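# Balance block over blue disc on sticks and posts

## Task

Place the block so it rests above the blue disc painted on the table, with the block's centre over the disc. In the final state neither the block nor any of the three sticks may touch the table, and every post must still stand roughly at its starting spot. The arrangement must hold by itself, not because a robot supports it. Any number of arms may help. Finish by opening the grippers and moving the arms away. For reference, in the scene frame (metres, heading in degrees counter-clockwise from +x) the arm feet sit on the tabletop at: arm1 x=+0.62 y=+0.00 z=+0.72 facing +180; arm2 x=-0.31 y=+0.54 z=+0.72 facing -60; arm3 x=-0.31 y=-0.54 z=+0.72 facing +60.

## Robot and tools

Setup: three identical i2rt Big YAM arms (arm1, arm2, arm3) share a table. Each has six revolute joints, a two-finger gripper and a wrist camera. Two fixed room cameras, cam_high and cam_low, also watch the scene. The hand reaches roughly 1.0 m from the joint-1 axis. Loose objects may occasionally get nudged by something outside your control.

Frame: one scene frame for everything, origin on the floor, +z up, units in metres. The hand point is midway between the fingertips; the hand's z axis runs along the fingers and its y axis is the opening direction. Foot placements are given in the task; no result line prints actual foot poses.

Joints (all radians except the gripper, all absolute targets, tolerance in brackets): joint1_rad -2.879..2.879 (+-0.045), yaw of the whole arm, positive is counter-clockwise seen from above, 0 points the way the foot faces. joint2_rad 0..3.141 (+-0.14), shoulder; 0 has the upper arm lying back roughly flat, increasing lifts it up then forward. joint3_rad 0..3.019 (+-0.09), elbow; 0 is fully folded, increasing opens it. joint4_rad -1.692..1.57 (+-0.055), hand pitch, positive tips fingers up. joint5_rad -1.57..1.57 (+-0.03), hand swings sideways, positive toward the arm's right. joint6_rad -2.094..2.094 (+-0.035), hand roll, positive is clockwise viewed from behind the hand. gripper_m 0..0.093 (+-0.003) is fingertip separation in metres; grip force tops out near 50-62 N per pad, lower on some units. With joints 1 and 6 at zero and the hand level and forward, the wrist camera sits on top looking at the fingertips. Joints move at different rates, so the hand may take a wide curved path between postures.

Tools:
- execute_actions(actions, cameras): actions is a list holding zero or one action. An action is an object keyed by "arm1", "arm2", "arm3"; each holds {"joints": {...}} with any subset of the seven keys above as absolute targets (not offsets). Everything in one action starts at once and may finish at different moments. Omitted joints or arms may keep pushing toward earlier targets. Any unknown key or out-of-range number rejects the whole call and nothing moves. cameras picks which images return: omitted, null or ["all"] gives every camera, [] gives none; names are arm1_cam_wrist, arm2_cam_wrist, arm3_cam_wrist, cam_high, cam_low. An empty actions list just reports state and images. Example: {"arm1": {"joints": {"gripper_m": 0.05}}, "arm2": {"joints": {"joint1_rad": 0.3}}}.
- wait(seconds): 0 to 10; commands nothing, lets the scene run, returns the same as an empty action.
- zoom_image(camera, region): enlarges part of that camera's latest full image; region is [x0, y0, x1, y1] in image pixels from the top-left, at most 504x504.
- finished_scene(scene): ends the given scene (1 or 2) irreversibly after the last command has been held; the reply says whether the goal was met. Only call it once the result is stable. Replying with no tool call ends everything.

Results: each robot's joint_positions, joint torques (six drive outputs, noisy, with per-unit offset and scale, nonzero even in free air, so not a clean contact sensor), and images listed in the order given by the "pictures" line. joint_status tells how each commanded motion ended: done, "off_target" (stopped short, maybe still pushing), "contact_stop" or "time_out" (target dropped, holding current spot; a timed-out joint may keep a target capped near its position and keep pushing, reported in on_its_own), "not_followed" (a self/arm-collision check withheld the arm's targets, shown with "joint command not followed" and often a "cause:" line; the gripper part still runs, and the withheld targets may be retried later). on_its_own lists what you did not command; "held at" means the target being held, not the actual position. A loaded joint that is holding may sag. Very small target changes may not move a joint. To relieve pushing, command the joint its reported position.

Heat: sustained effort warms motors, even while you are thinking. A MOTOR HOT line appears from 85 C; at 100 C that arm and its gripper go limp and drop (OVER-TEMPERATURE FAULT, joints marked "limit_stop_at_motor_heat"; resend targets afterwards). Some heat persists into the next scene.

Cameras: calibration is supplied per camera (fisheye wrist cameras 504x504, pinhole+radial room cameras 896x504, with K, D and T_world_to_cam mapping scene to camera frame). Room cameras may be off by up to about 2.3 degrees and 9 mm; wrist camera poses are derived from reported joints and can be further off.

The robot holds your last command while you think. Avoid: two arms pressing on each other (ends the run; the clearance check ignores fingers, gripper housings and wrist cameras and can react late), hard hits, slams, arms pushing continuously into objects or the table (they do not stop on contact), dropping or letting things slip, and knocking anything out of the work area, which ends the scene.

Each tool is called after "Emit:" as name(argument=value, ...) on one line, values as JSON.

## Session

Emit:
execute_actions(actions=[])

Scene clock: 0.00 s.
Joint torques (N m, as the arm reports them, + toward a larger angle): no reading
arm1.joint_positions: joint1_rad=-0.394 joint2_rad=+0.477 joint3_rad=+1.356 joint4_rad=-1.139 joint5_rad=-0.028 joint6_rad=+0.241 gripper_m=+0.094
arm1.joint_status: not commanded
arm1.hand: x=+0.4290 y=+0.0756 z=+1.4010 quat_wxyz=(+0.028, -0.761, +0.237, +0.604) (m; scene frame)
arm2.joint_positions: joint1_rad=-0.263 joint2_rad=+0.521 joint3_rad=+1.320 joint4_rad=-1.178 joint5_rad=+0.002 joint6_rad=+0.053 gripper_m=+0.094
arm2.joint_status: not commanded
arm2.hand: x=-0.2611 y=+0.3236 z=+1.3377 quat_wxyz=(-0.449, -0.532, -0.632, +0.341) (m; scene frame)
arm3.joint_positions: joint1_rad=+0.240 joint2_rad=+0.598 joint3_rad=+1.337 joint4_rad=-1.199 joint5_rad=-0.015 joint6_rad=+0.296 gripper_m=+0.095
arm3.joint_status: not commanded
arm3.hand: x=-0.2363 y=-0.3005 z=+1.2800 quat_wxyz=(-0.371, +0.398, -0.749, -0.377) (m; scene frame)
pictures: arm1_cam_wrist, arm2_cam_wrist, arm3_cam_wrist, cam_high, cam_low
camera_calibration (this result's frames):
arm1_cam_wrist: T_world_to_cam=[[0.390525, 0.889673, -0.236583, 0.0964777], [0.668127, -0.450704, -0.592007, 0.580543], [-0.633322, 0.0731263, -0.770426, 1.46509], [0, 0, 0, 1]] pos_world=[0.502319, 0.068683, 1.49525]
arm2_cam_wrist: T_world_to_cam=[[-0.978263, -0.203272, -0.0410084, -0.132001], [-0.150223, 0.831011, -0.535588, 0.407918], [0.142948, -0.517785, -0.843483, 1.45848], [0, 0, 0, 1]] pos_world=[-0.27634, 0.389363, 1.44327]
arm3_cam_wrist: T_world_to_cam=[[0.879054, -0.407762, -0.246973, 0.399837], [-0.47653, -0.766321, -0.430896, 0.212441], [-0.0135576, 0.49647, -0.867948, 1.38422], [0, 0, 0, 1]] pos_world=[-0.231477, -0.361389, 1.39172]
Images, in order (width x height): arm1_cam_wrist 504x504, arm2_cam_wrist 504x504, arm3_cam_wrist 504x504, cam_high 896x504, cam_low 896x504.

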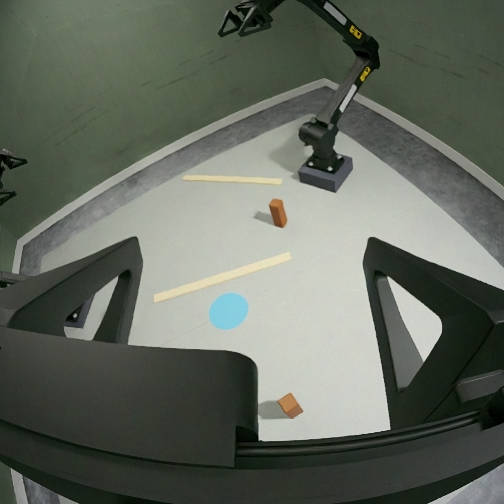

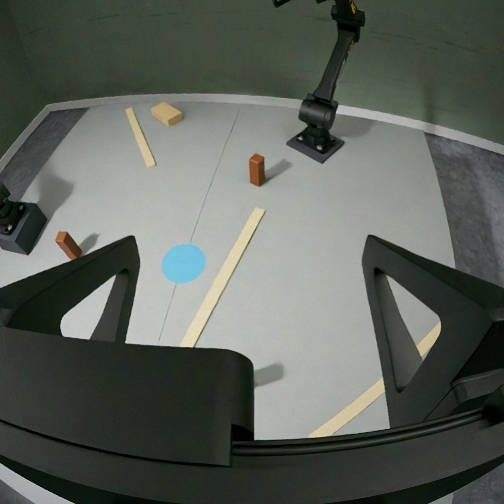

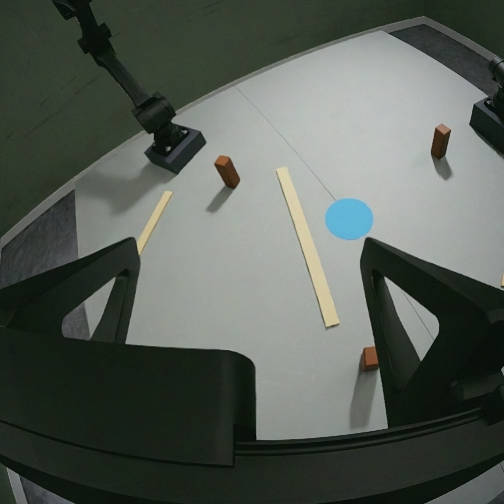

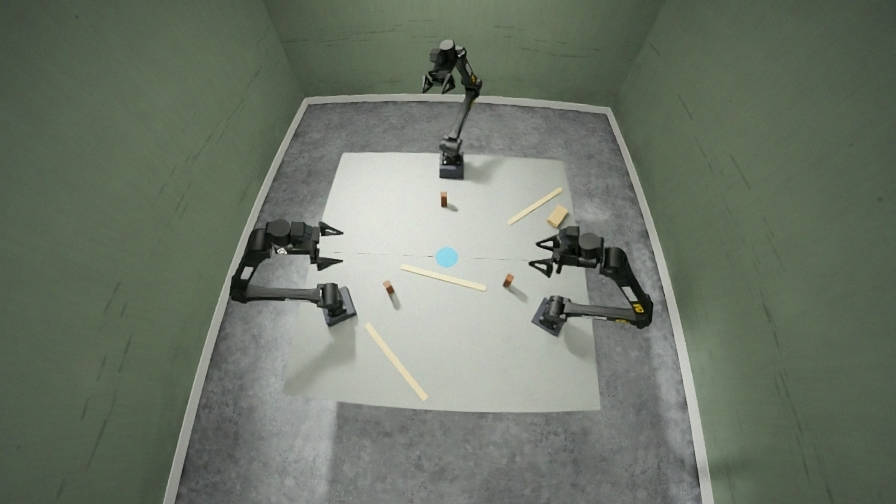

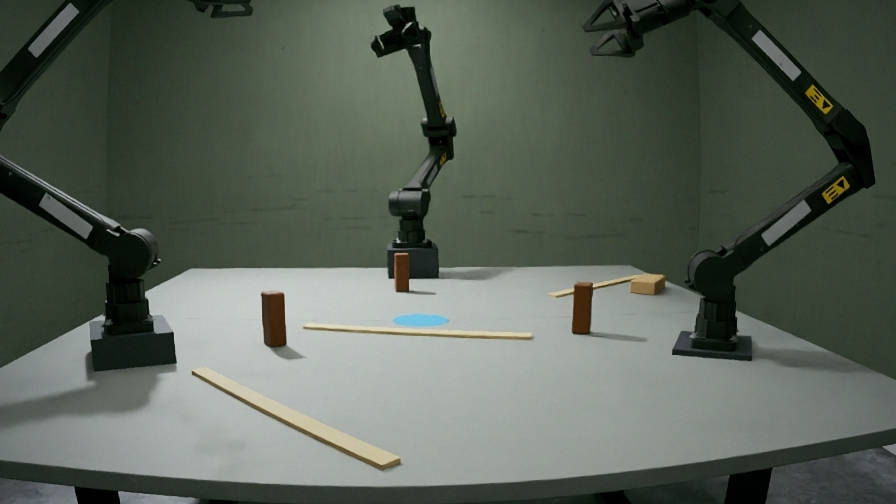

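Emit:
zoom_image(camera="cam_high", region=[340, 160, 592, 412])

Region (340, 160, 592, 412) of cam_high's 896x504 image, scaled by 2.000, with more detail than that image has.

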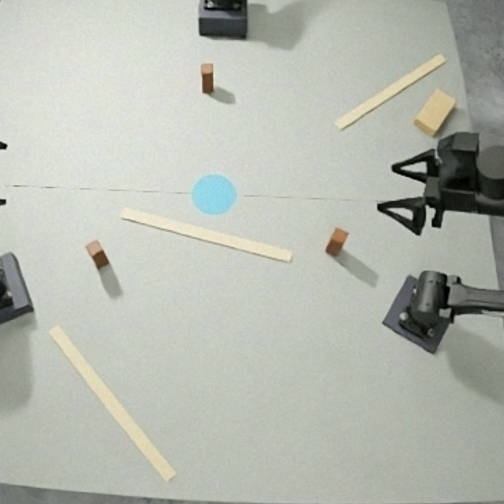

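Emit:
execute_actions(actions=[{"arm1":{"joints":{"joint1_rad":0.958,"joint2_rad":1.92,"joint3_rad":1.349,"joint4_rad":-0.965,"joint5_rad":0,"joint6_rad":-1.262,"gripper_m":0.07}},"arm2":{"joints":{"joint1_rad":-1.10,"joint2_rad":1.36,"joint3_rad":0.677,"joint4_rad":-0.87,"joint5_rad":0,"joint6_rad":0.185,"gripper_m":0.07}},"arm3":{"joints":{"joint1_rad":0.19,"joint2_rad":1.705,"joint3_rad":1.24,"joint4_rad":-1.075,"joint5_rad":0,"joint6_rad":-0.126,"gripper_m":0.07}}}], cameras=["arm1_cam_wrist","arm2_cam_wrist","arm3_cam_wrist"])

Scene clock: 67.57 s.
Joint torques (N m, as the arm reports them, + toward a larger angle): arm1=[ -0.07 -14.98   8.01   0.26  -0.1   -0.14] | arm2=[ 0.87 -7.18  6.53  0.91 -0.05  0.06] | arm3=[ -0.6  -16.52   8.85   1.02   0.04  -0.16]
arm1.joint_positions: joint1_rad=+0.968 joint2_rad=+1.922 joint3_rad=+1.331 joint4_rad=-0.966 joint5_rad=+0.000 joint6_rad=-1.253 gripper_m=+0.070
arm1.joint_status: all done
arm1.hand: x=+0.3223 y=-0.4465 z=+0.8142 quat_wxyz=(-0.006, -0.437, -0.899, +0.010) (m; scene frame)
arm2.joint_positions: joint1_rad=-1.094 joint2_rad=+1.354 joint3_rad=+0.666 joint4_rad=-0.876 joint5_rad=+0.001 joint6_rad=+0.177 gripper_m=+0.070
arm2.joint_status: all done
arm2.hand: x=-0.4833 y=+0.2879 z=+0.8042 quat_wxyz=(-0.005, -0.923, -0.384, +0.004) (m; scene frame)
arm3.joint_positions: joint1_rad=+0.196 joint2_rad=+1.700 joint3_rad=+1.238 joint4_rad=-1.087 joint5_rad=-0.002 joint6_rad=-0.116 gripper_m=+0.070
arm3.joint_status: all done
arm3.hand: x=-0.1434 y=-0.0815 z=+0.8142 quat_wxyz=(-0.010, +0.619, -0.785, -0.009) (m; scene frame)
pictures: arm1_cam_wrist, arm2_cam_wrist, arm3_cam_wrist
camera_calibration (this result's frames):
arm1_cam_wrist: T_world_to_cam=[[-0.781836, -0.623383, 0.0111897, -0.0356085], [-0.503704, 0.64211, 0.577907, -0.0178633], [-0.367442, 0.446192, -0.816026, 1.10165], [0, 0, 0, 1]] pos_world=[0.367957, -0.502277, 0.9097]
arm2_cam_wrist: T_world_to_cam=[[-0.713002, 0.701151, -0.00392797, -0.540586], [0.569281, 0.582155, 0.58053, -0.359744], [0.409325, 0.411683, -0.81423, 0.859374], [0, 0, 0, 1]] pos_world=[-0.532407, 0.23467, 0.906447]
arm3_cam_wrist: T_world_to_cam=[[0.976419, -0.215206, 0.0170861, 0.107076], [-0.186329, -0.800135, 0.570145, -0.552396], [-0.109027, -0.559884, -0.821366, 0.73477], [0, 0, 0, 1]] pos_world=[-0.127368, -0.00756169, 0.916632]
Images, in order (width x height): arm1_cam_wrist 504x504, arm2_cam_wrist 504x504, arm3_cam_wrist 504x504.

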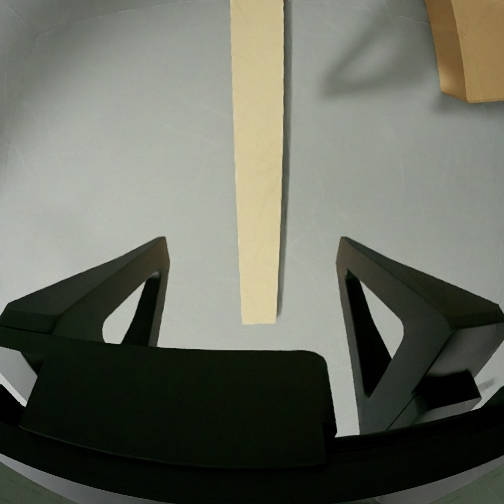

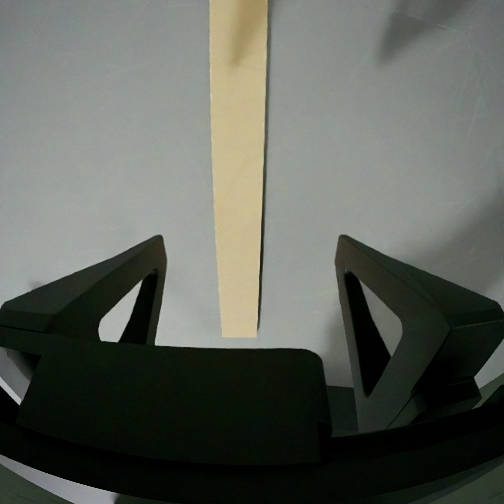

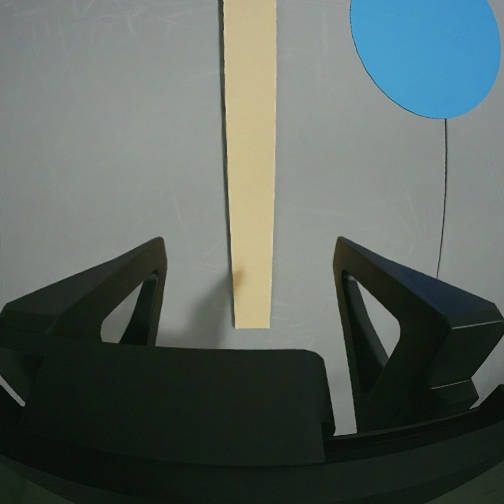

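Emit:
execute_actions(actions=[{"arm1":{"joints":{"joint2_rad":2.06,"joint4_rad":-0.828}},"arm2":{"joints":{"joint1_rad":-1.065,"joint2_rad":1.535,"joint3_rad":0.622,"joint4_rad":-0.64}},"arm3":{"joints":{"joint2_rad":1.816,"joint3_rad":1.174,"joint4_rad":-0.915}}}], cameras=["arm1_cam_wrist","arm2_cam_wrist","arm3_cam_wrist"])

Scene clock: 82.63 s.
Joint torques (N m, as the arm reports them, + toward a larger angle): arm1=[ -0.13 -17.69   7.17   0.79  -0.08  -0.19] | arm2=[  2.39 -10.24   4.6    1.08  -0.05   0.07] | arm3=[ -0.44 -18.08   7.71   1.12   0.04  -0.16]
arm1.joint_positions: joint1_rad=+0.968 joint2_rad=+2.081 joint3_rad=+1.331 joint4_rad=-0.837 joint5_rad=+0.000 joint6_rad=-1.253 gripper_m=+0.070
arm1.joint_status: all done
arm1.hand: x=+0.3204 y=-0.4515 z=+0.7320 quat_wxyz=(-0.008, -0.437, -0.899, -0.005) (m; scene frame)
arm2.joint_positions: joint1_rad=-1.075 joint2_rad=+1.547 joint3_rad=+0.621 joint4_rad=-0.652 joint5_rad=+0.001 joint6_rad=+0.177 gripper_m=+0.070
arm2.joint_status: all done
arm2.hand: x=-0.4811 y=+0.2802 z=+0.7371 quat_wxyz=(+0.000, -0.920, -0.393, -0.002) (m; scene frame)
arm3.joint_positions: joint1_rad=+0.196 joint2_rad=+1.819 joint3_rad=+1.174 joint4_rad=-0.931 joint5_rad=-0.002 joint6_rad=-0.116 gripper_m=+0.070
arm3.joint_status: all done
arm3.hand: x=-0.1437 y=-0.0819 z=+0.7382 quat_wxyz=(+0.002, +0.620, -0.785, -0.001) (m; scene frame)
pictures: arm1_cam_wrist, arm2_cam_wrist, arm3_cam_wrist
camera_calibration (this result's frames):
arm1_cam_wrist: T_world_to_cam=[[-0.781272, -0.623935, -0.0178615, -0.0185044], [-0.51405, 0.626919, 0.585428, 0.0228815], [-0.354071, 0.46656, -0.810528, 1.03694], [0, 0, 0, 1]] pos_world=[0.364454, -0.509683, 0.82674]
arm2_cam_wrist: T_world_to_cam=[[-0.72652, 0.687145, -0.00130422, -0.538365], [0.553062, 0.585878, 0.592343, -0.335081], [0.407789, 0.429627, -0.805685, 0.794908], [0, 0, 0, 1]] pos_world=[-0.529967, 0.224737, 0.838226]
arm3_cam_wrist: T_world_to_cam=[[0.976577, -0.214749, 0.0134331, 0.111378], [-0.180802, -0.78515, 0.592326, -0.523842], [-0.116655, -0.580881, -0.805586, 0.657609], [0, 0, 0, 1]] pos_world=[-0.126768, -0.0053841, 0.83855]
Images, in order (width x height): arm1_cam_wrist 504x504, arm2_cam_wrist 504x504, arm3_cam_wrist 504x504.

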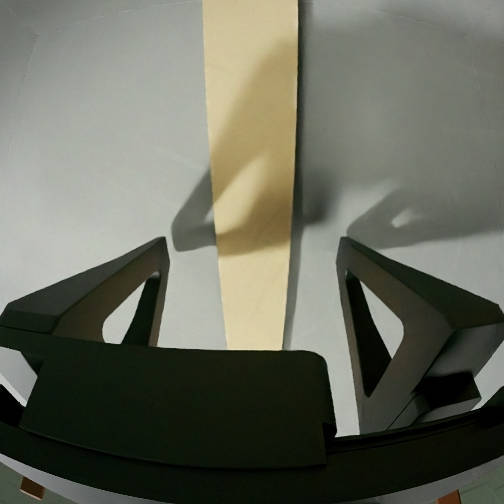

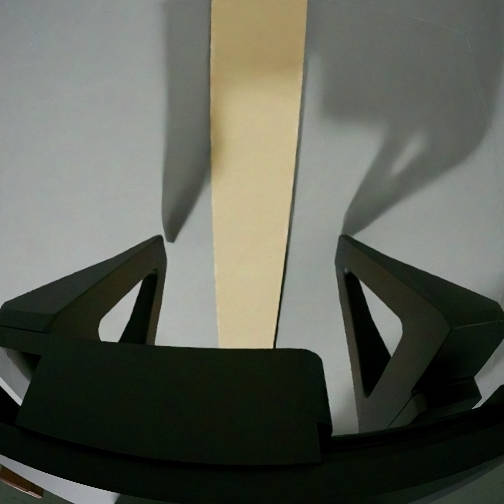

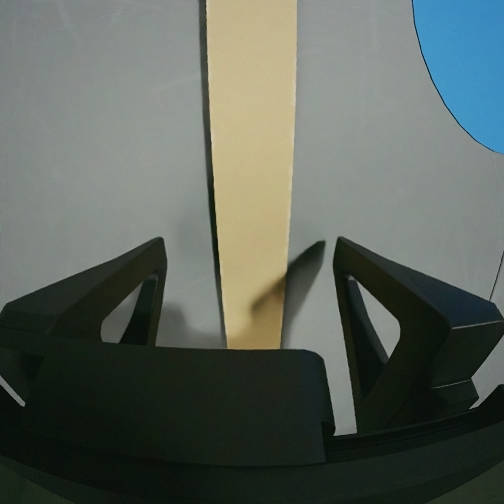

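Emit:
execute_actions(actions=[{"arm1":{"joints":{"joint2_rad":2.082}},"arm2":{"joints":{"joint2_rad":1.562}},"arm3":{"joints":{"joint2_rad":1.832}}}], cameras=[])

Scene clock: 88.83 s.
Joint torques (N m, as the arm reports them, + toward a larger angle): arm1=[  0.01 -16.26   7.36   0.62  -0.09  -0.21] | arm2=[ 2.46 -8.62  4.59  1.08 -0.04  0.07] | arm3=[ -0.35 -16.91   7.7    1.1    0.04  -0.16]
arm1.joint_positions: joint1_rad=+0.968 joint2_rad=+2.081 joint3_rad=+1.331 joint4_rad=-0.837 joint5_rad=+0.000 joint6_rad=-1.253 gripper_m=+0.070
arm1.joint_status: all done
arm1.hand: x=+0.3204 y=-0.4515 z=+0.7320 quat_wxyz=(-0.008, -0.437, -0.899, -0.005) (m; scene frame)
arm2.joint_positions: joint1_rad=-1.075 joint2_rad=+1.555 joint3_rad=+0.621 joint4_rad=-0.652 joint5_rad=+0.001 joint6_rad=+0.177 gripper_m=+0.070
arm2.joint_status: all done
arm2.hand: x=-0.4804 y=+0.2812 z=+0.7350 quat_wxyz=(+0.002, -0.920, -0.393, -0.005) (m; scene frame)
arm3.joint_positions: joint1_rad=+0.196 joint2_rad=+1.819 joint3_rad=+1.174 joint4_rad=-0.931 joint5_rad=-0.002 joint6_rad=-0.116 gripper_m=+0.070
arm3.joint_status: all done
arm3.hand: x=-0.1437 y=-0.0819 z=+0.7382 quat_wxyz=(+0.002, +0.620, -0.785, -0.001) (m; scene frame)
pictures: none
No camera images: the call's "cameras" was empty. Leave "cameras" out to get every camera's image.

Emit:
execute_actions(actions=[{"arm1":{"joints":{"joint2_rad":2.095}},"arm2":{"joints":{"joint2_rad":1.572}},"arm3":{"joints":{"joint2_rad":1.847}}}], cameras=[])

Scene clock: 95.30 s.
Joint torques (N m, as the arm reports them, + toward a larger angle): arm1=[ -0.07 -15.5    7.29   0.6   -0.08  -0.21] | arm2=[ 2.3  -8.8   4.48  1.1  -0.06  0.06] | arm3=[ -0.52 -15.64   7.68   1.09   0.04  -0.16]
arm1.joint_positions: joint1_rad=+0.968 joint2_rad=+2.081 joint3_rad=+1.331 joint4_rad=-0.837 joint5_rad=+0.000 joint6_rad=-1.253 gripper_m=+0.070
arm1.joint_status: all done
arm1.hand: x=+0.3204 y=-0.4515 z=+0.7320 quat_wxyz=(-0.008, -0.437, -0.899, -0.005) (m; scene frame)
arm2.joint_positions: joint1_rad=-1.075 joint2_rad=+1.565 joint3_rad=+0.621 joint4_rad=-0.652 joint5_rad=+0.001 joint6_rad=+0.177 gripper_m=+0.070
arm2.joint_status: all done
arm2.hand: x=-0.4794 y=+0.2827 z=+0.7321 quat_wxyz=(+0.004, -0.920, -0.393, -0.009) (m; scene frame)
arm3.joint_positions: joint1_rad=+0.196 joint2_rad=+1.820 joint3_rad=+1.174 joint4_rad=-0.931 joint5_rad=-0.002 joint6_rad=-0.116 gripper_m=+0.070
arm3.joint_status: all done
arm3.hand: x=-0.1438 y=-0.0820 z=+0.7379 quat_wxyz=(+0.002, +0.620, -0.785, -0.001) (m; scene frame)
pictures: none
No camera images: the call's "cameras" was empty. Leave "cameras" out to get every camera's image.

Emit:
execute_actions(actions=[{"arm1":{"joints":{"joint2_rad":2.105}},"arm2":{"joints":{"gripper_m":0}},"arm3":{"joints":{"joint2_rad":1.855}}}], cameras=["arm1_cam_wrist","arm3_cam_wrist"])

Scene clock: 101.00 s.
Joint torques (N m, as the arm reports them, + toward a larger angle): arm1=[ -0.17 -15.34   7.25   0.58  -0.1   -0.17] | arm2=[ 2.19 -8.74  4.5   1.05 -0.05  0.05] | arm3=[ -0.53 -16.06   7.64   1.06   0.04  -0.17]
arm1.joint_positions: joint1_rad=+0.968 joint2_rad=+2.088 joint3_rad=+1.331 joint4_rad=-0.836 joint5_rad=+0.000 joint6_rad=-1.254 gripper_m=+0.070
arm1.joint_status: all done
arm1.hand: x=+0.3210 y=-0.4505 z=+0.7284 quat_wxyz=(-0.008, -0.437, -0.900, -0.008) (m; scene frame)
arm2.joint_positions: joint1_rad=-1.075 joint2_rad=+1.565 joint3_rad=+0.621 joint4_rad=-0.652 joint5_rad=+0.001 joint6_rad=+0.178 gripper_m=+0.027
arm2.joint_status: gripper_m off_target (ended at +0.027, target +0.000)
arm2.hand: x=-0.4794 y=+0.2827 z=+0.7321 quat_wxyz=(+0.004, -0.920, -0.392, -0.009) (m; scene frame)
arm3.joint_positions: joint1_rad=+0.196 joint2_rad=+1.830 joint3_rad=+1.174 joint4_rad=-0.931 joint5_rad=-0.002 joint6_rad=-0.116 gripper_m=+0.070
arm3.joint_status: all done
arm3.hand: x=-0.1442 y=-0.0832 z=+0.7331 quat_wxyz=(+0.007, +0.619, -0.785, +0.002) (m; scene frame)
pictures: arm1_cam_wrist, arm3_cam_wrist
camera_calibration (this result's frames):
arm1_cam_wrist: T_world_to_cam=[[-0.78068, -0.624496, -0.0233035, -0.0139365], [-0.516438, 0.623701, 0.586762, 0.0230845], [-0.351897, 0.470108, -0.809424, 1.03394], [0, 0, 0, 1]] pos_world=[0.364883, -0.509166, 0.823028]
arm3_cam_wrist: T_world_to_cam=[[0.976631, -0.214592, 0.0119582, 0.112746], [-0.178517, -0.778954, 0.601135, -0.527539], [-0.119684, -0.589221, -0.799058, 0.646756], [0, 0, 0, 1]] pos_world=[-0.12688, -0.00565136, 0.832569]
Images, in order (width x height): arm1_cam_wrist 504x504, arm3_cam_wrist 504x504.

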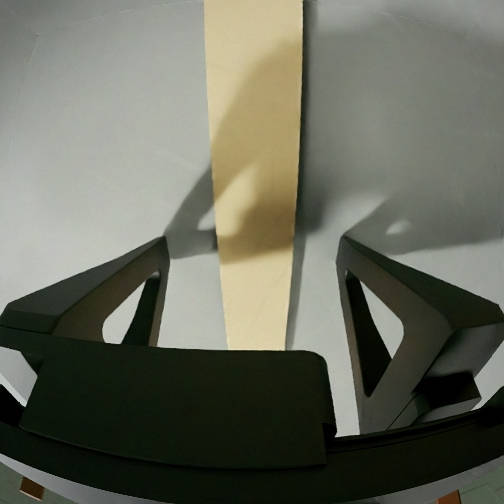

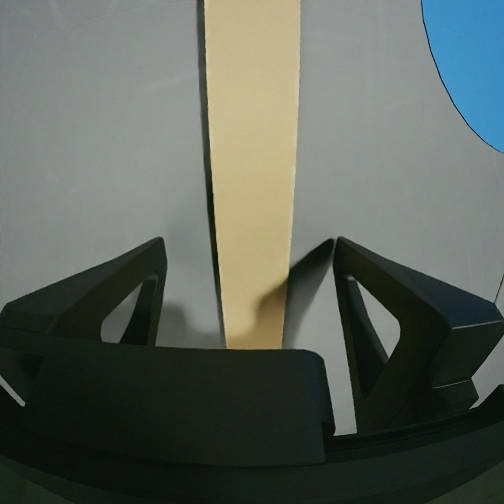

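Emit:
execute_actions(actions=[{"arm1":{"joints":{"gripper_m":0}},"arm3":{"joints":{"gripper_m":0}}}], cameras=[])

Emit:
execute_actions(actions=[{"arm1":{"joints":{"joint2_rad":1.6}},"arm2":{"joints":{"joint2_rad":1.2,"joint3_rad":0.95}},"arm3":{"joints":{"joint2_rad":1.3}}}], cameras=["cam_low"])

Scene clock: 126.97 s.
Joint torques (N m, as the arm reports them, + toward a larger angle): arm1=[ -0.14 -15.47   7.23   0.57  -0.1   -0.18] | arm2=[ 2.46 -8.72  4.51  1.09 -0.05  0.05] | arm3=[ -0.43 -16.01   7.63   1.09   0.02  -0.14]
arm1.joint_positions: joint1_rad=+0.968 joint2_rad=+2.088 joint3_rad=+1.331 joint4_rad=-0.836 joint5_rad=+0.000 joint6_rad=-1.255 gripper_m=+0.027
arm1.joint_status: gripper_m off_target (ended at +0.027, target +0.000)
arm1.hand: x=+0.3211 y=-0.4506 z=+0.7282 quat_wxyz=(-0.008, -0.436, -0.900, -0.008) (m; scene frame)
arm2.joint_positions: joint1_rad=-1.075 joint2_rad=+1.565 joint3_rad=+0.621 joint4_rad=-0.652 joint5_rad=+0.001 joint6_rad=+0.178 gripper_m=+0.027
arm2.joint_status: not commanded
arm2.hand: x=-0.4794 y=+0.2827 z=+0.7321 quat_wxyz=(+0.004, -0.920, -0.392, -0.009) (m; scene frame)
arm3.joint_positions: joint1_rad=+0.196 joint2_rad=+1.830 joint3_rad=+1.174 joint4_rad=-0.931 joint5_rad=-0.001 joint6_rad=-0.117 gripper_m=+0.026
arm3.joint_status: gripper_m off_target (ended at +0.026, target +0.000)
arm3.hand: x=-0.1441 y=-0.0833 z=+0.7331 quat_wxyz=(+0.006, +0.620, -0.784, +0.002) (m; scene frame)
pictures: none
No camera images: the call's "cameras" was empty. Leave "cameras" out to get every camera's image.

Scene clock: 128.47 s.
Joint torques (N m, as the arm reports them, + toward a larger angle): arm1=[ -0.06 -14.22   9.96   1.53  -0.06  -0.15] | arm2=[ 2.45 -9.24  9.15  1.78 -0.05  0.04] | arm3=[ -0.49 -11.17  11.09   2.15   0.01  -0.14]
arm1.joint_positions: joint1_rad=+0.968 joint2_rad=+1.604 joint3_rad=+1.328 joint4_rad=-0.836 joint5_rad=+0.000 joint6_rad=-1.256 gripper_m=+0.027
arm1.joint_status: all done
arm1.hand: x=+0.2974 y=-0.4795 z=+0.9926 quat_wxyz=(+0.024, -0.426, -0.875, +0.228) (m; scene frame)
arm2.joint_positions: joint1_rad=-1.075 joint2_rad=+1.205 joint3_rad=+0.933 joint4_rad=-0.642 joint5_rad=+0.001 joint6_rad=+0.178 gripper_m=+0.027
arm2.joint_status: all done
arm2.hand: x=-0.5693 y=+0.1490 z=+0.9893 quat_wxyz=(-0.179, -0.870, -0.370, +0.271) (m; scene frame)
arm3.joint_positions: joint1_rad=+0.196 joint2_rad=+1.288 joint3_rad=+1.166 joint4_rad=-0.930 joint5_rad=-0.001 joint6_rad=-0.117 gripper_m=+0.026
arm3.joint_status: all done
arm3.hand: x=-0.1441 y=-0.0851 z=+0.9861 quat_wxyz=(-0.219, +0.599, -0.758, -0.137) (m; scene frame)
pictures: cam_low
Images, in order (width x height): cam_low 896x504.

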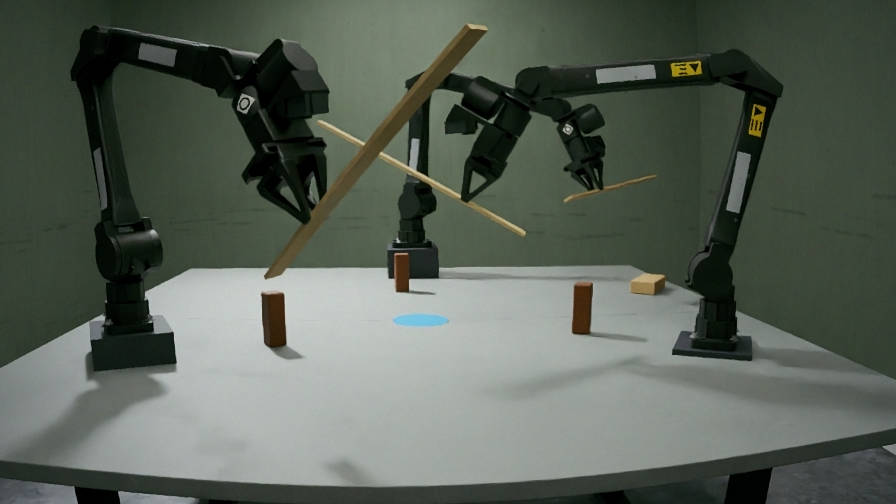

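Emit:
execute_actions(actions=[{"arm1":{"joints":{"joint2_rad":0.95,"joint3_rad":0.80,"joint4_rad":-1.2,"joint6_rad":1.2}},"arm2":{"joints":{"joint1_rad":-0.45,"joint2_rad":1.27,"joint3_rad":0.912,"joint4_rad":-0.93,"joint6_rad":0.25}},"arm3":{"joints":{"joint1_rad":-0.085,"joint2_rad":1.19,"joint3_rad":0.956,"joint4_rad":-1.065,"joint6_rad":0.2}}}], cameras=["cam_high"])

Scene clock: 144.13 s.
Joint torques (N m, as the arm reports them, + toward a larger angle): arm1=[-0.37 -5.15  9.06  0.53  0.07 -0.02] | arm2=[  1.6  -10.26   7.8    0.87   0.03   0.06] | arm3=[  0.67 -11.44   9.97   0.6   -0.04   0.05]
arm1.joint_positions: joint1_rad=+0.968 joint2_rad=+0.954 joint3_rad=+0.790 joint4_rad=-1.197 joint5_rad=+0.000 joint6_rad=+1.192 gripper_m=+0.027
arm1.joint_status: all done
arm1.hand: x=+0.4594 y=-0.2361 z=+0.9852 quat_wxyz=(-0.098, -0.989, +0.104, +0.043) (m; scene frame)
arm2.joint_positions: joint1_rad=-0.452 joint2_rad=+1.285 joint3_rad=+0.905 joint4_rad=-0.923 joint5_rad=-0.002 joint6_rad=+0.242 gripper_m=+0.027
arm2.joint_status: all done
arm2.hand: x=-0.2959 y=+0.1382 z=+0.9127 quat_wxyz=(-0.109, -0.769, -0.625, +0.082) (m; scene frame)
arm3.joint_positions: joint1_rad=-0.091 joint2_rad=+1.205 joint3_rad=+0.954 joint4_rad=-1.057 joint5_rad=+0.001 joint6_rad=+0.190 gripper_m=+0.026
arm3.joint_status: all done
arm3.hand: x=-0.0811 y=-0.2297 z=+0.9083 quat_wxyz=(-0.111, +0.360, -0.923, -0.071) (m; scene frame)
pictures: cam_high
Images, in order (width x height): cam_high 896x504.

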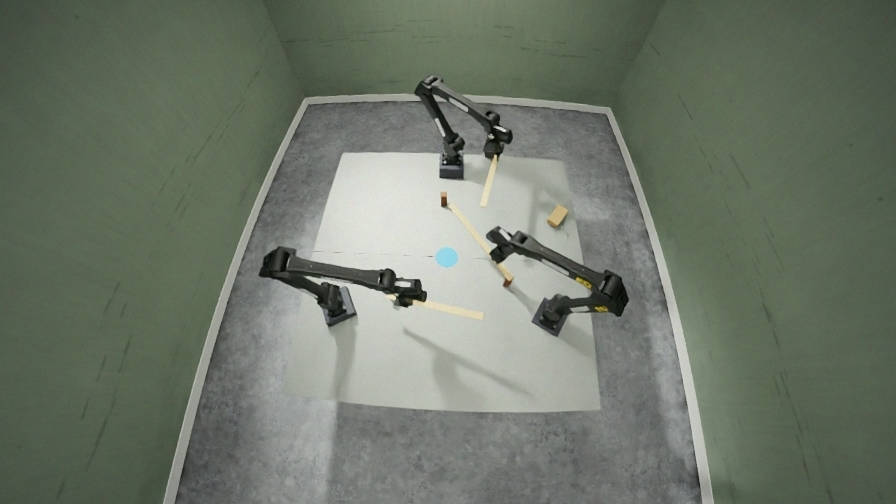

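Emit:
execute_actions(actions=[{"arm1":{"joints":{"joint2_rad":0.7,"joint6_rad":1.6}},"arm2":{"joints":{"joint1_rad":-0.045}}}], cameras=[])

Emit:
execute_actions(actions=[{"arm1":{"joints":{"joint1_rad":-0.13}}}], cameras=["cam_high","cam_low"])

Scene clock: 155.57 s.
Joint torques (N m, as the arm reports them, + toward a larger angle): arm1=[-0.29 -1.85  9.98  0.98  0.08 -0.04] | arm2=[  1.12 -10.38   7.82   0.83   0.04   0.03] | arm3=[  0.55 -11.42   9.95   0.61  -0.06   0.04]
arm1.joint_positions: joint1_rad=+0.968 joint2_rad=+0.691 joint3_rad=+0.785 joint4_rad=-1.197 joint5_rad=+0.000 joint6_rad=+1.593 gripper_m=+0.027
arm1.joint_status: all done
arm1.hand: x=+0.4709 y=-0.2171 z=+1.0496 quat_wxyz=(-0.226, -0.927, +0.293, +0.058) (m; scene frame)
arm2.joint_positions: joint1_rad=-0.044 joint2_rad=+1.285 joint3_rad=+0.905 joint4_rad=-0.923 joint5_rad=-0.001 joint6_rad=+0.244 gripper_m=+0.027
arm2.joint_status: all done
arm2.hand: x=-0.1384 y=+0.1767 z=+0.9124 quat_wxyz=(-0.123, -0.627, -0.767, +0.059) (m; scene frame)
arm3.joint_positions: joint1_rad=-0.091 joint2_rad=+1.205 joint3_rad=+0.954 joint4_rad=-1.057 joint5_rad=+0.001 joint6_rad=+0.190 gripper_m=+0.026
arm3.joint_status: not commanded
arm3.hand: x=-0.0811 y=-0.2297 z=+0.9083 quat_wxyz=(-0.111, +0.360, -0.923, -0.071) (m; scene frame)
pictures: none
No camera images: the call's "cameras" was empty. Leave "cameras" out to get every camera's image.

Scene clock: 157.10 s.
Joint torques (N m, as the arm reports them, + toward a larger angle): arm1=[-0.11 -2.27  9.81  1.    0.11 -0.06] | arm2=[  1.25 -10.45   7.77   0.81   0.02   0.04] | arm3=[  0.66 -11.35   9.97   0.63  -0.05   0.05]
arm1.joint_positions: joint1_rad=-0.123 joint2_rad=+0.691 joint3_rad=+0.785 joint4_rad=-1.197 joint5_rad=+0.000 joint6_rad=+1.594 gripper_m=+0.027
arm1.joint_status: all done
arm1.hand: x=+0.3550 y=+0.0313 z=+1.0457 quat_wxyz=(-0.157, -0.642, +0.733, +0.163) (m; scene frame)
arm2.joint_positions: joint1_rad=-0.044 joint2_rad=+1.285 joint3_rad=+0.905 joint4_rad=-0.923 joint5_rad=-0.001 joint6_rad=+0.244 gripper_m=+0.027
arm2.joint_status: not commanded
arm2.hand: x=-0.1384 y=+0.1767 z=+0.9124 quat_wxyz=(-0.123, -0.627, -0.767, +0.059) (m; scene frame)
arm3.joint_positions: joint1_rad=-0.091 joint2_rad=+1.205 joint3_rad=+0.954 joint4_rad=-1.057 joint5_rad=+0.001 joint6_rad=+0.190 gripper_m=+0.026
arm3.joint_status: not commanded
arm3.hand: x=-0.0811 y=-0.2297 z=+0.9083 quat_wxyz=(-0.111, +0.360, -0.923, -0.071) (m; scene frame)
pictures: cam_high, cam_low
Images, in order (width x height): cam_high 896x504, cam_low 896x504.

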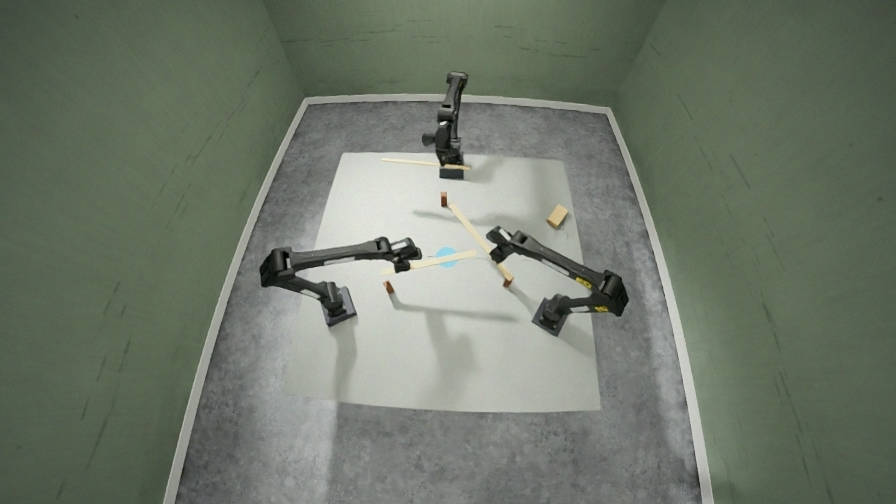

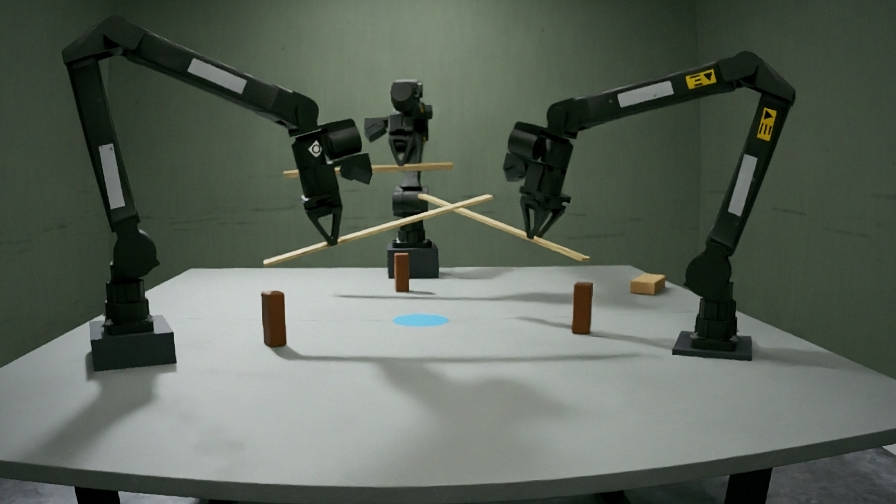

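Emit:
execute_actions(actions=[{"arm1":{"joints":{"joint2_rad":1.265,"joint4_rad":-0.80,"joint6_rad":0.2}}}], cameras=["cam_high","cam_low"])

Scene clock: 166.03 s.
Joint torques (N m, as the arm reports them, + toward a larger angle): arm1=[-0.04 -9.16  8.69  1.41  0.04 -0.28] | arm2=[  1.24 -10.33   7.77   0.86   0.03   0.04] | arm3=[  0.61 -11.46   9.97   0.58  -0.04   0.03]
arm1.joint_positions: joint1_rad=-0.123 joint2_rad=+1.274 joint3_rad=+0.785 joint4_rad=-0.815 joint5_rad=+0.000 joint6_rad=+0.210 gripper_m=+0.027
arm1.joint_status: all done
arm1.hand: x=+0.2433 y=+0.0419 z=+0.8999 quat_wxyz=(-0.012, -0.979, +0.157, +0.127) (m; scene frame)
arm2.joint_positions: joint1_rad=-0.044 joint2_rad=+1.285 joint3_rad=+0.905 joint4_rad=-0.923 joint5_rad=-0.001 joint6_rad=+0.244 gripper_m=+0.027
arm2.joint_status: not commanded
arm2.hand: x=-0.1384 y=+0.1767 z=+0.9124 quat_wxyz=(-0.123, -0.627, -0.767, +0.059) (m; scene frame)
arm3.joint_positions: joint1_rad=-0.091 joint2_rad=+1.205 joint3_rad=+0.954 joint4_rad=-1.057 joint5_rad=+0.001 joint6_rad=+0.190 gripper_m=+0.026
arm3.joint_status: not commanded
arm3.hand: x=-0.0811 y=-0.2297 z=+0.9083 quat_wxyz=(-0.111, +0.360, -0.923, -0.071) (m; scene frame)
pictures: cam_high, cam_low
Images, in order (width x height): cam_high 896x504, cam_low 896x504.

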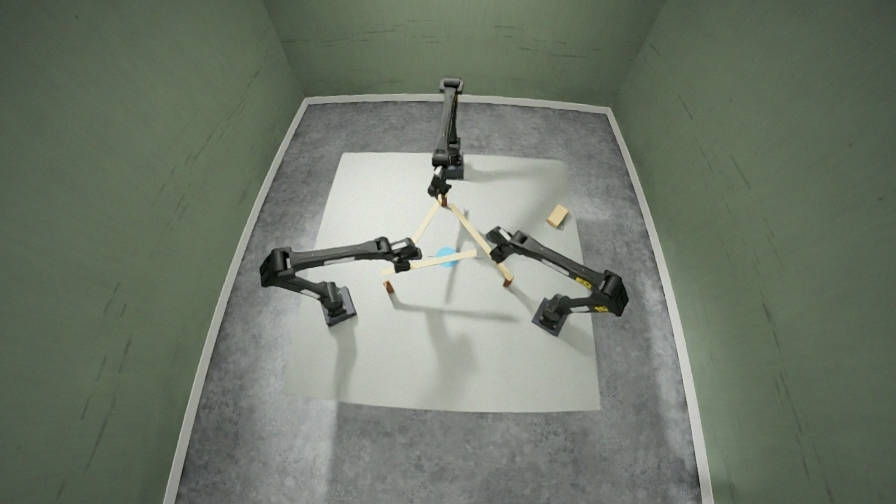

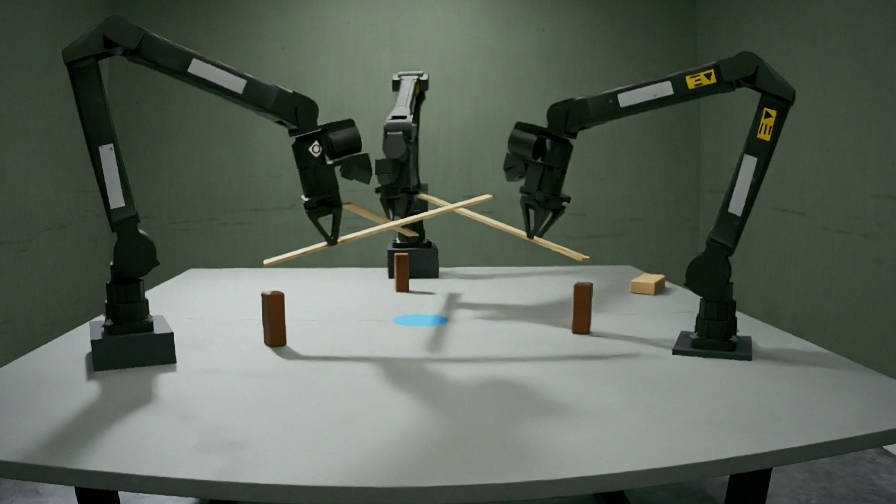

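Emit:
execute_actions(actions=[{"arm1":{"joints":{"joint6_rad":-0.125}},"arm2":{"joints":{"joint6_rad":-0.072,"joint2_rad":1.30}},"arm3":{"joints":{"joint6_rad":-0.125,"joint1_rad":-0.07}}}])

Scene clock: 174.03 s.
Joint torques (N m, as the arm reports them, + toward a larger angle): arm1=[-0.06 -9.08  8.68  1.47  0.02 -0.22] | arm2=[ 1.11 -8.86  7.72  0.8   0.01 -0.11] | arm3=[  0.62 -11.37   9.94   0.62  -0.07  -0.15]
arm1.joint_positions: joint1_rad=-0.123 joint2_rad=+1.274 joint3_rad=+0.785 joint4_rad=-0.815 joint5_rad=+0.000 joint6_rad=-0.116 gripper_m=+0.027
arm1.joint_status: all done
arm1.hand: x=+0.2433 y=+0.0419 z=+0.8999 quat_wxyz=(+0.009, -0.992, -0.004, +0.128) (m; scene frame)
arm2.joint_positions: joint1_rad=-0.044 joint2_rad=+1.297 joint3_rad=+0.905 joint4_rad=-0.923 joint5_rad=-0.001 joint6_rad=-0.063 gripper_m=+0.027
arm2.joint_status: all done
arm2.hand: x=-0.1383 y=+0.1767 z=+0.9076 quat_wxyz=(-0.107, -0.502, -0.855, +0.073) (m; scene frame)
arm3.joint_positions: joint1_rad=-0.077 joint2_rad=+1.205 joint3_rad=+0.954 joint4_rad=-1.057 joint5_rad=+0.001 joint6_rad=-0.114 gripper_m=+0.026
arm3.joint_status: all done
arm3.hand: x=-0.0855 y=-0.2265 z=+0.9083 quat_wxyz=(-0.121, +0.502, -0.855, -0.055) (m; scene frame)
pictures: arm1_cam_wrist, arm2_cam_wrist, arm3_cam_wrist, cam_high, cam_low
camera_calibration (this result's frames):
arm1_cam_wrist: T_world_to_cam=[[-0.0128351, 0.99974, 0.018844, -0.0558796], [0.928861, 0.00494356, 0.370395, -0.555811], [0.370205, 0.0222575, -0.928683, 0.864303], [0, 0, 0, 1]] pos_world=[0.195585, 0.0393755, 1.00959]
arm2_cam_wrist: T_world_to_cam=[[-0.871755, -0.489514, 0.0204872, -0.0499676], [-0.44978, 0.816174, 0.36271, -0.536], [-0.194272, 0.306979, -0.931677, 0.889759], [0, 0, 0, 1]] pos_world=[-0.111786, 0.139872, 1.0244]
arm3_cam_wrist: T_world_to_cam=[[0.876351, -0.479107, 0.0496611, -0.0801367], [-0.463136, -0.809805, 0.360168, -0.54639], [-0.132343, -0.338633, -0.931565, 0.885388], [0, 0, 0, 1]] pos_world=[-0.0656499, -0.181041, 1.02557]
Images, in order (width x height): arm1_cam_wrist 504x504, arm2_cam_wrist 504x504, arm3_cam_wrist 504x504, cam_high 896x504, cam_low 896x504.

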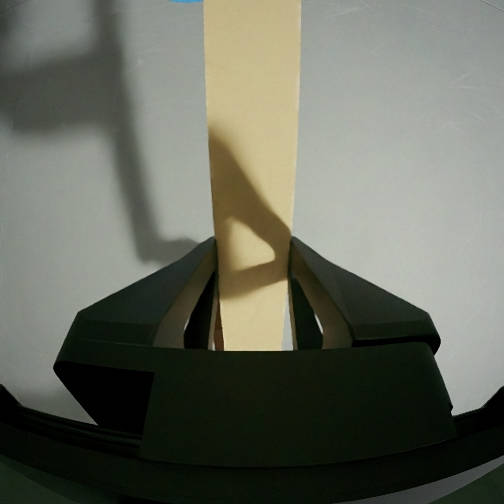

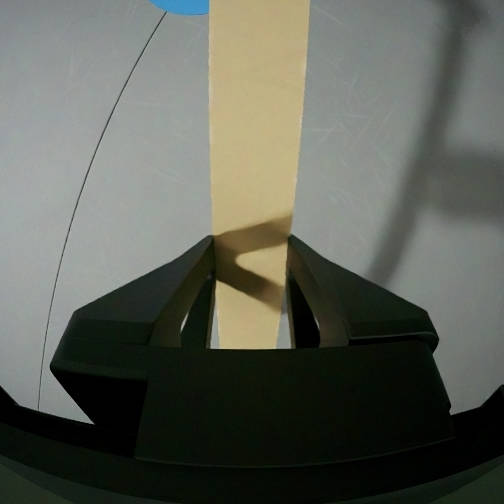

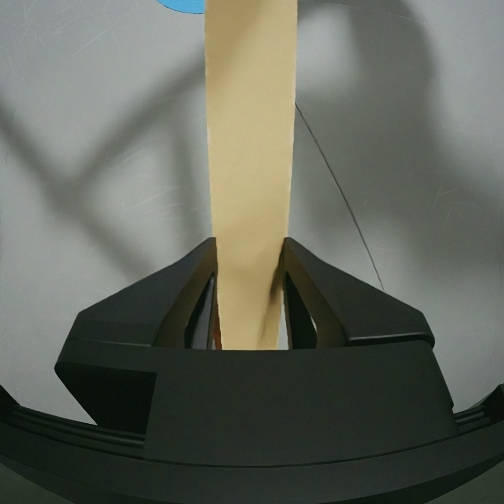

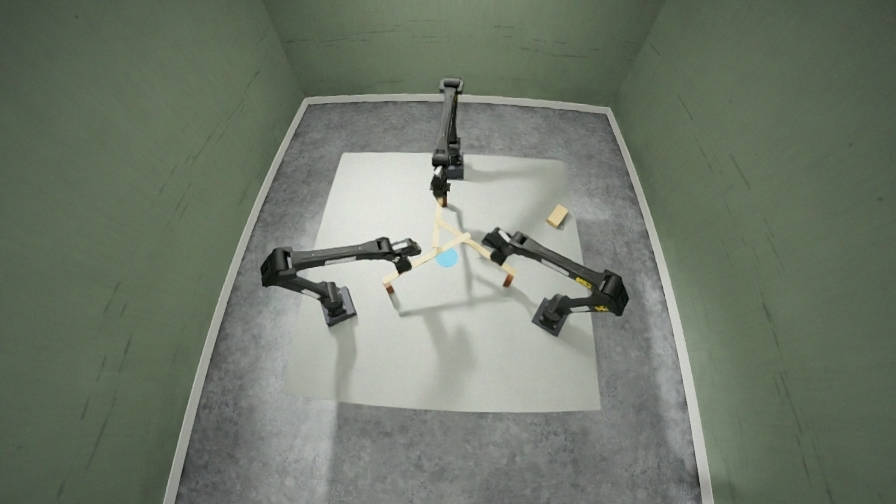

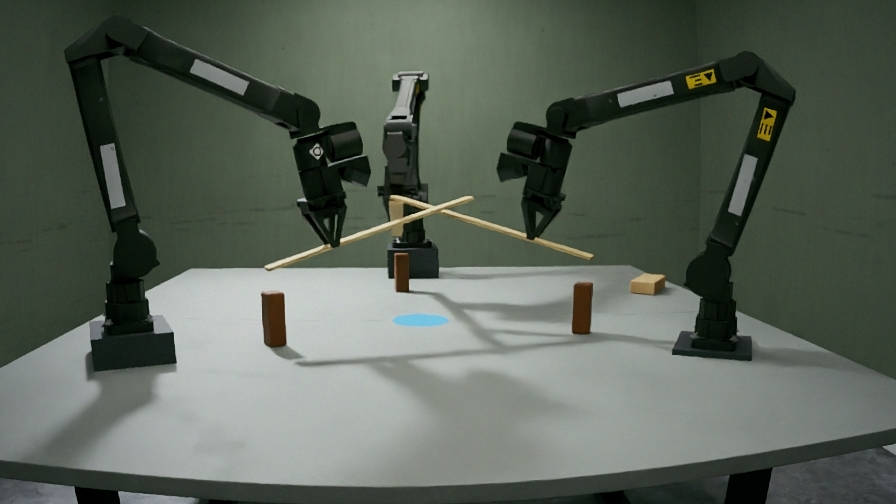

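Emit:
execute_actions(actions=[{"arm1":{"joints":{"joint1_rad":-0.088,"joint6_rad":-0.07,"joint2_rad":1.36}},"arm2":{"joints":{"joint2_rad":1.39}},"arm3":{"joints":{"joint1_rad":-0.045,"joint6_rad":-0.068,"joint2_rad":1.30}}}])

Emit:
zoom_image(camera="cam_high", region=[360, 160, 540, 310])

Emit:
zoom_image(camera="cam_low", region=[240, 180, 620, 350])

Scene clock: 183.13 s.
Joint torques (N m, as the arm reports them, + toward a larger angle): arm1=[ 0.96 -9.58  8.19  1.25  0.02  0.01] | arm2=[  1.2  -11.91   7.17   0.76   0.    -0.12] | arm3=[  0.55 -11.57   9.48   0.43  -0.07   0.05]
arm1.joint_positions: joint1_rad=-0.096 joint2_rad=+1.367 joint3_rad=+0.785 joint4_rad=-0.813 joint5_rad=+0.000 joint6_rad=-0.079 gripper_m=+0.027
arm1.joint_status: all done
arm1.hand: x=+0.2470 y=+0.0311 z=+0.8671 quat_wxyz=(+0.001, -0.997, +0.001, +0.083) (m; scene frame)
arm2.joint_positions: joint1_rad=-0.044 joint2_rad=+1.403 joint3_rad=+0.905 joint4_rad=-0.924 joint5_rad=-0.001 joint6_rad=-0.064 gripper_m=+0.027
arm2.joint_status: all done
arm2.hand: x=-0.1394 y=+0.1786 z=+0.8676 quat_wxyz=(-0.063, -0.505, -0.860, +0.044) (m; scene frame)
arm3.joint_positions: joint1_rad=-0.050 joint2_rad=+1.302 joint3_rad=+0.954 joint4_rad=-1.057 joint5_rad=+0.001 joint6_rad=-0.079 gripper_m=+0.026
arm3.joint_status: all done
arm3.hand: x=-0.0925 y=-0.2181 z=+0.8733 quat_wxyz=(-0.076, +0.501, -0.861, -0.038) (m; scene frame)
pictures: arm1_cam_wrist, arm2_cam_wrist, arm3_cam_wrist, cam_high, cam_low
camera_calibration (this result's frames):
arm1_cam_wrist: T_world_to_cam=[[-0.00554087, 0.999984, 0.00150035, -0.0312197], [0.891627, 0.00426117, 0.452751, -0.609302], [0.452737, 0.00384639, -0.891636, 0.780821], [0, 0, 0, 1]] pos_world=[0.18959, 0.0308122, 0.972117]
arm2_cam_wrist: T_world_to_cam=[[-0.87095, -0.491193, 0.0132613, -0.0424355], [-0.430901, 0.776459, 0.459821, -0.598067], [-0.236158, 0.394767, -0.887912, 0.792171], [0, 0, 0, 1]] pos_world=[-0.107589, 0.130807, 0.978945]
arm3_cam_wrist: T_world_to_cam=[[0.875352, -0.482439, 0.0318038, -0.0534635], [-0.444091, -0.776277, 0.447412, -0.597377], [-0.19116, -0.405767, -0.893762, 0.801557], [0, 0, 0, 1]] pos_world=[-0.0652644, -0.164278, 0.985375]
Images, in order (width x height): arm1_cam_wrist 504x504, arm2_cam_wrist 504x504, arm3_cam_wrist 504x504, cam_high 896x504, cam_low 896x504.

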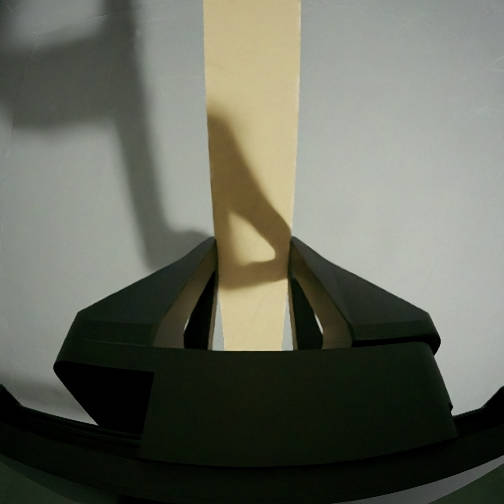

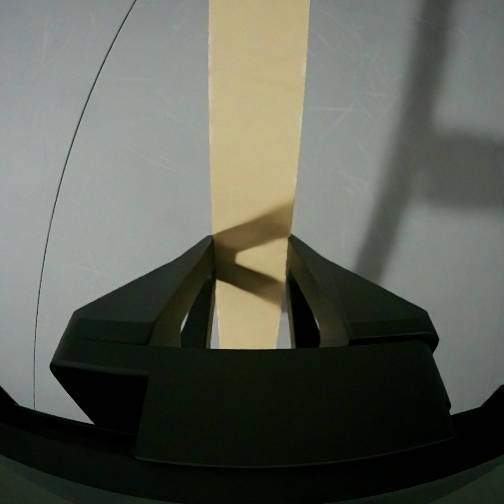

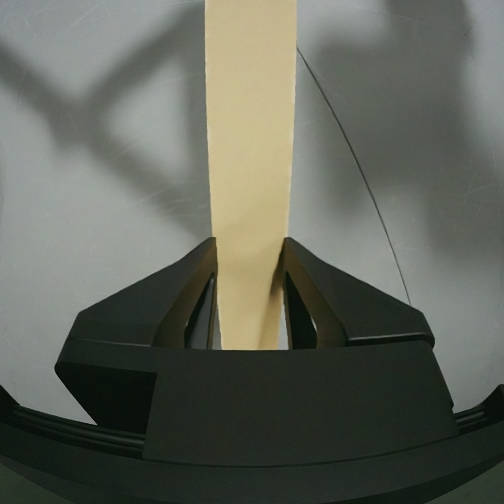

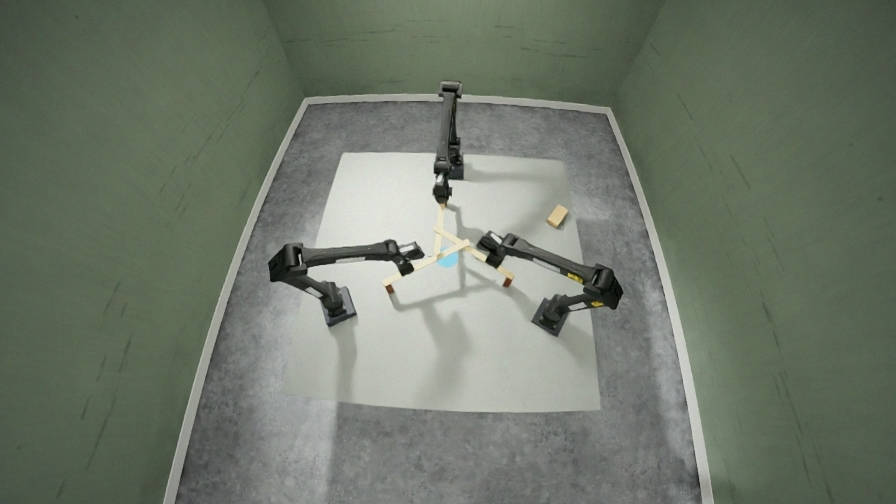

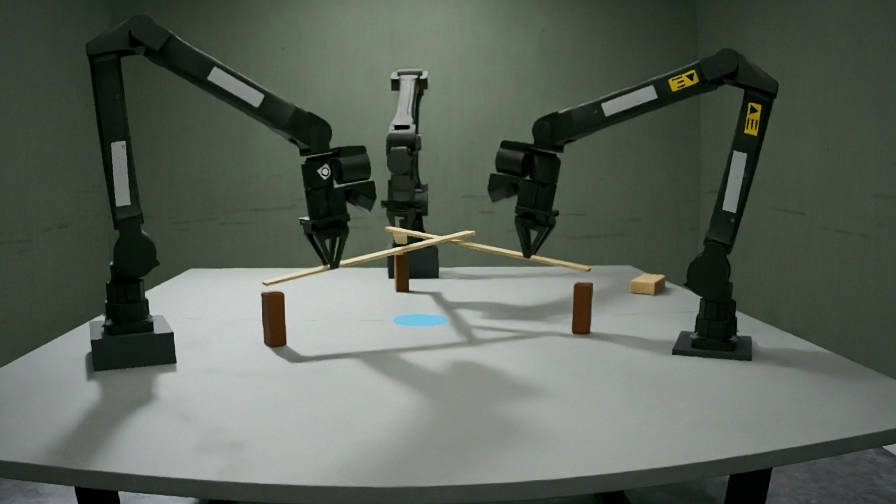

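Region (360, 160, 540, 310) of cam_high's 896x504 image, scaled by 2.800, with more detail than that image has.

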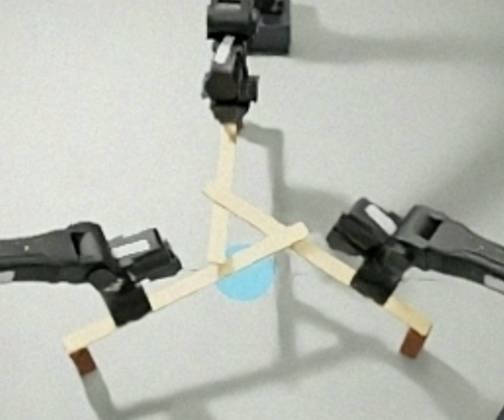

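Region (240, 180, 620, 350) of cam_low's 896x504 image, scaled by 1.326, with more detail than that image has; it fills the top 225 rows of this view, and the rest is white.

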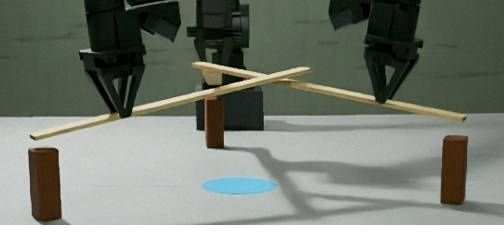

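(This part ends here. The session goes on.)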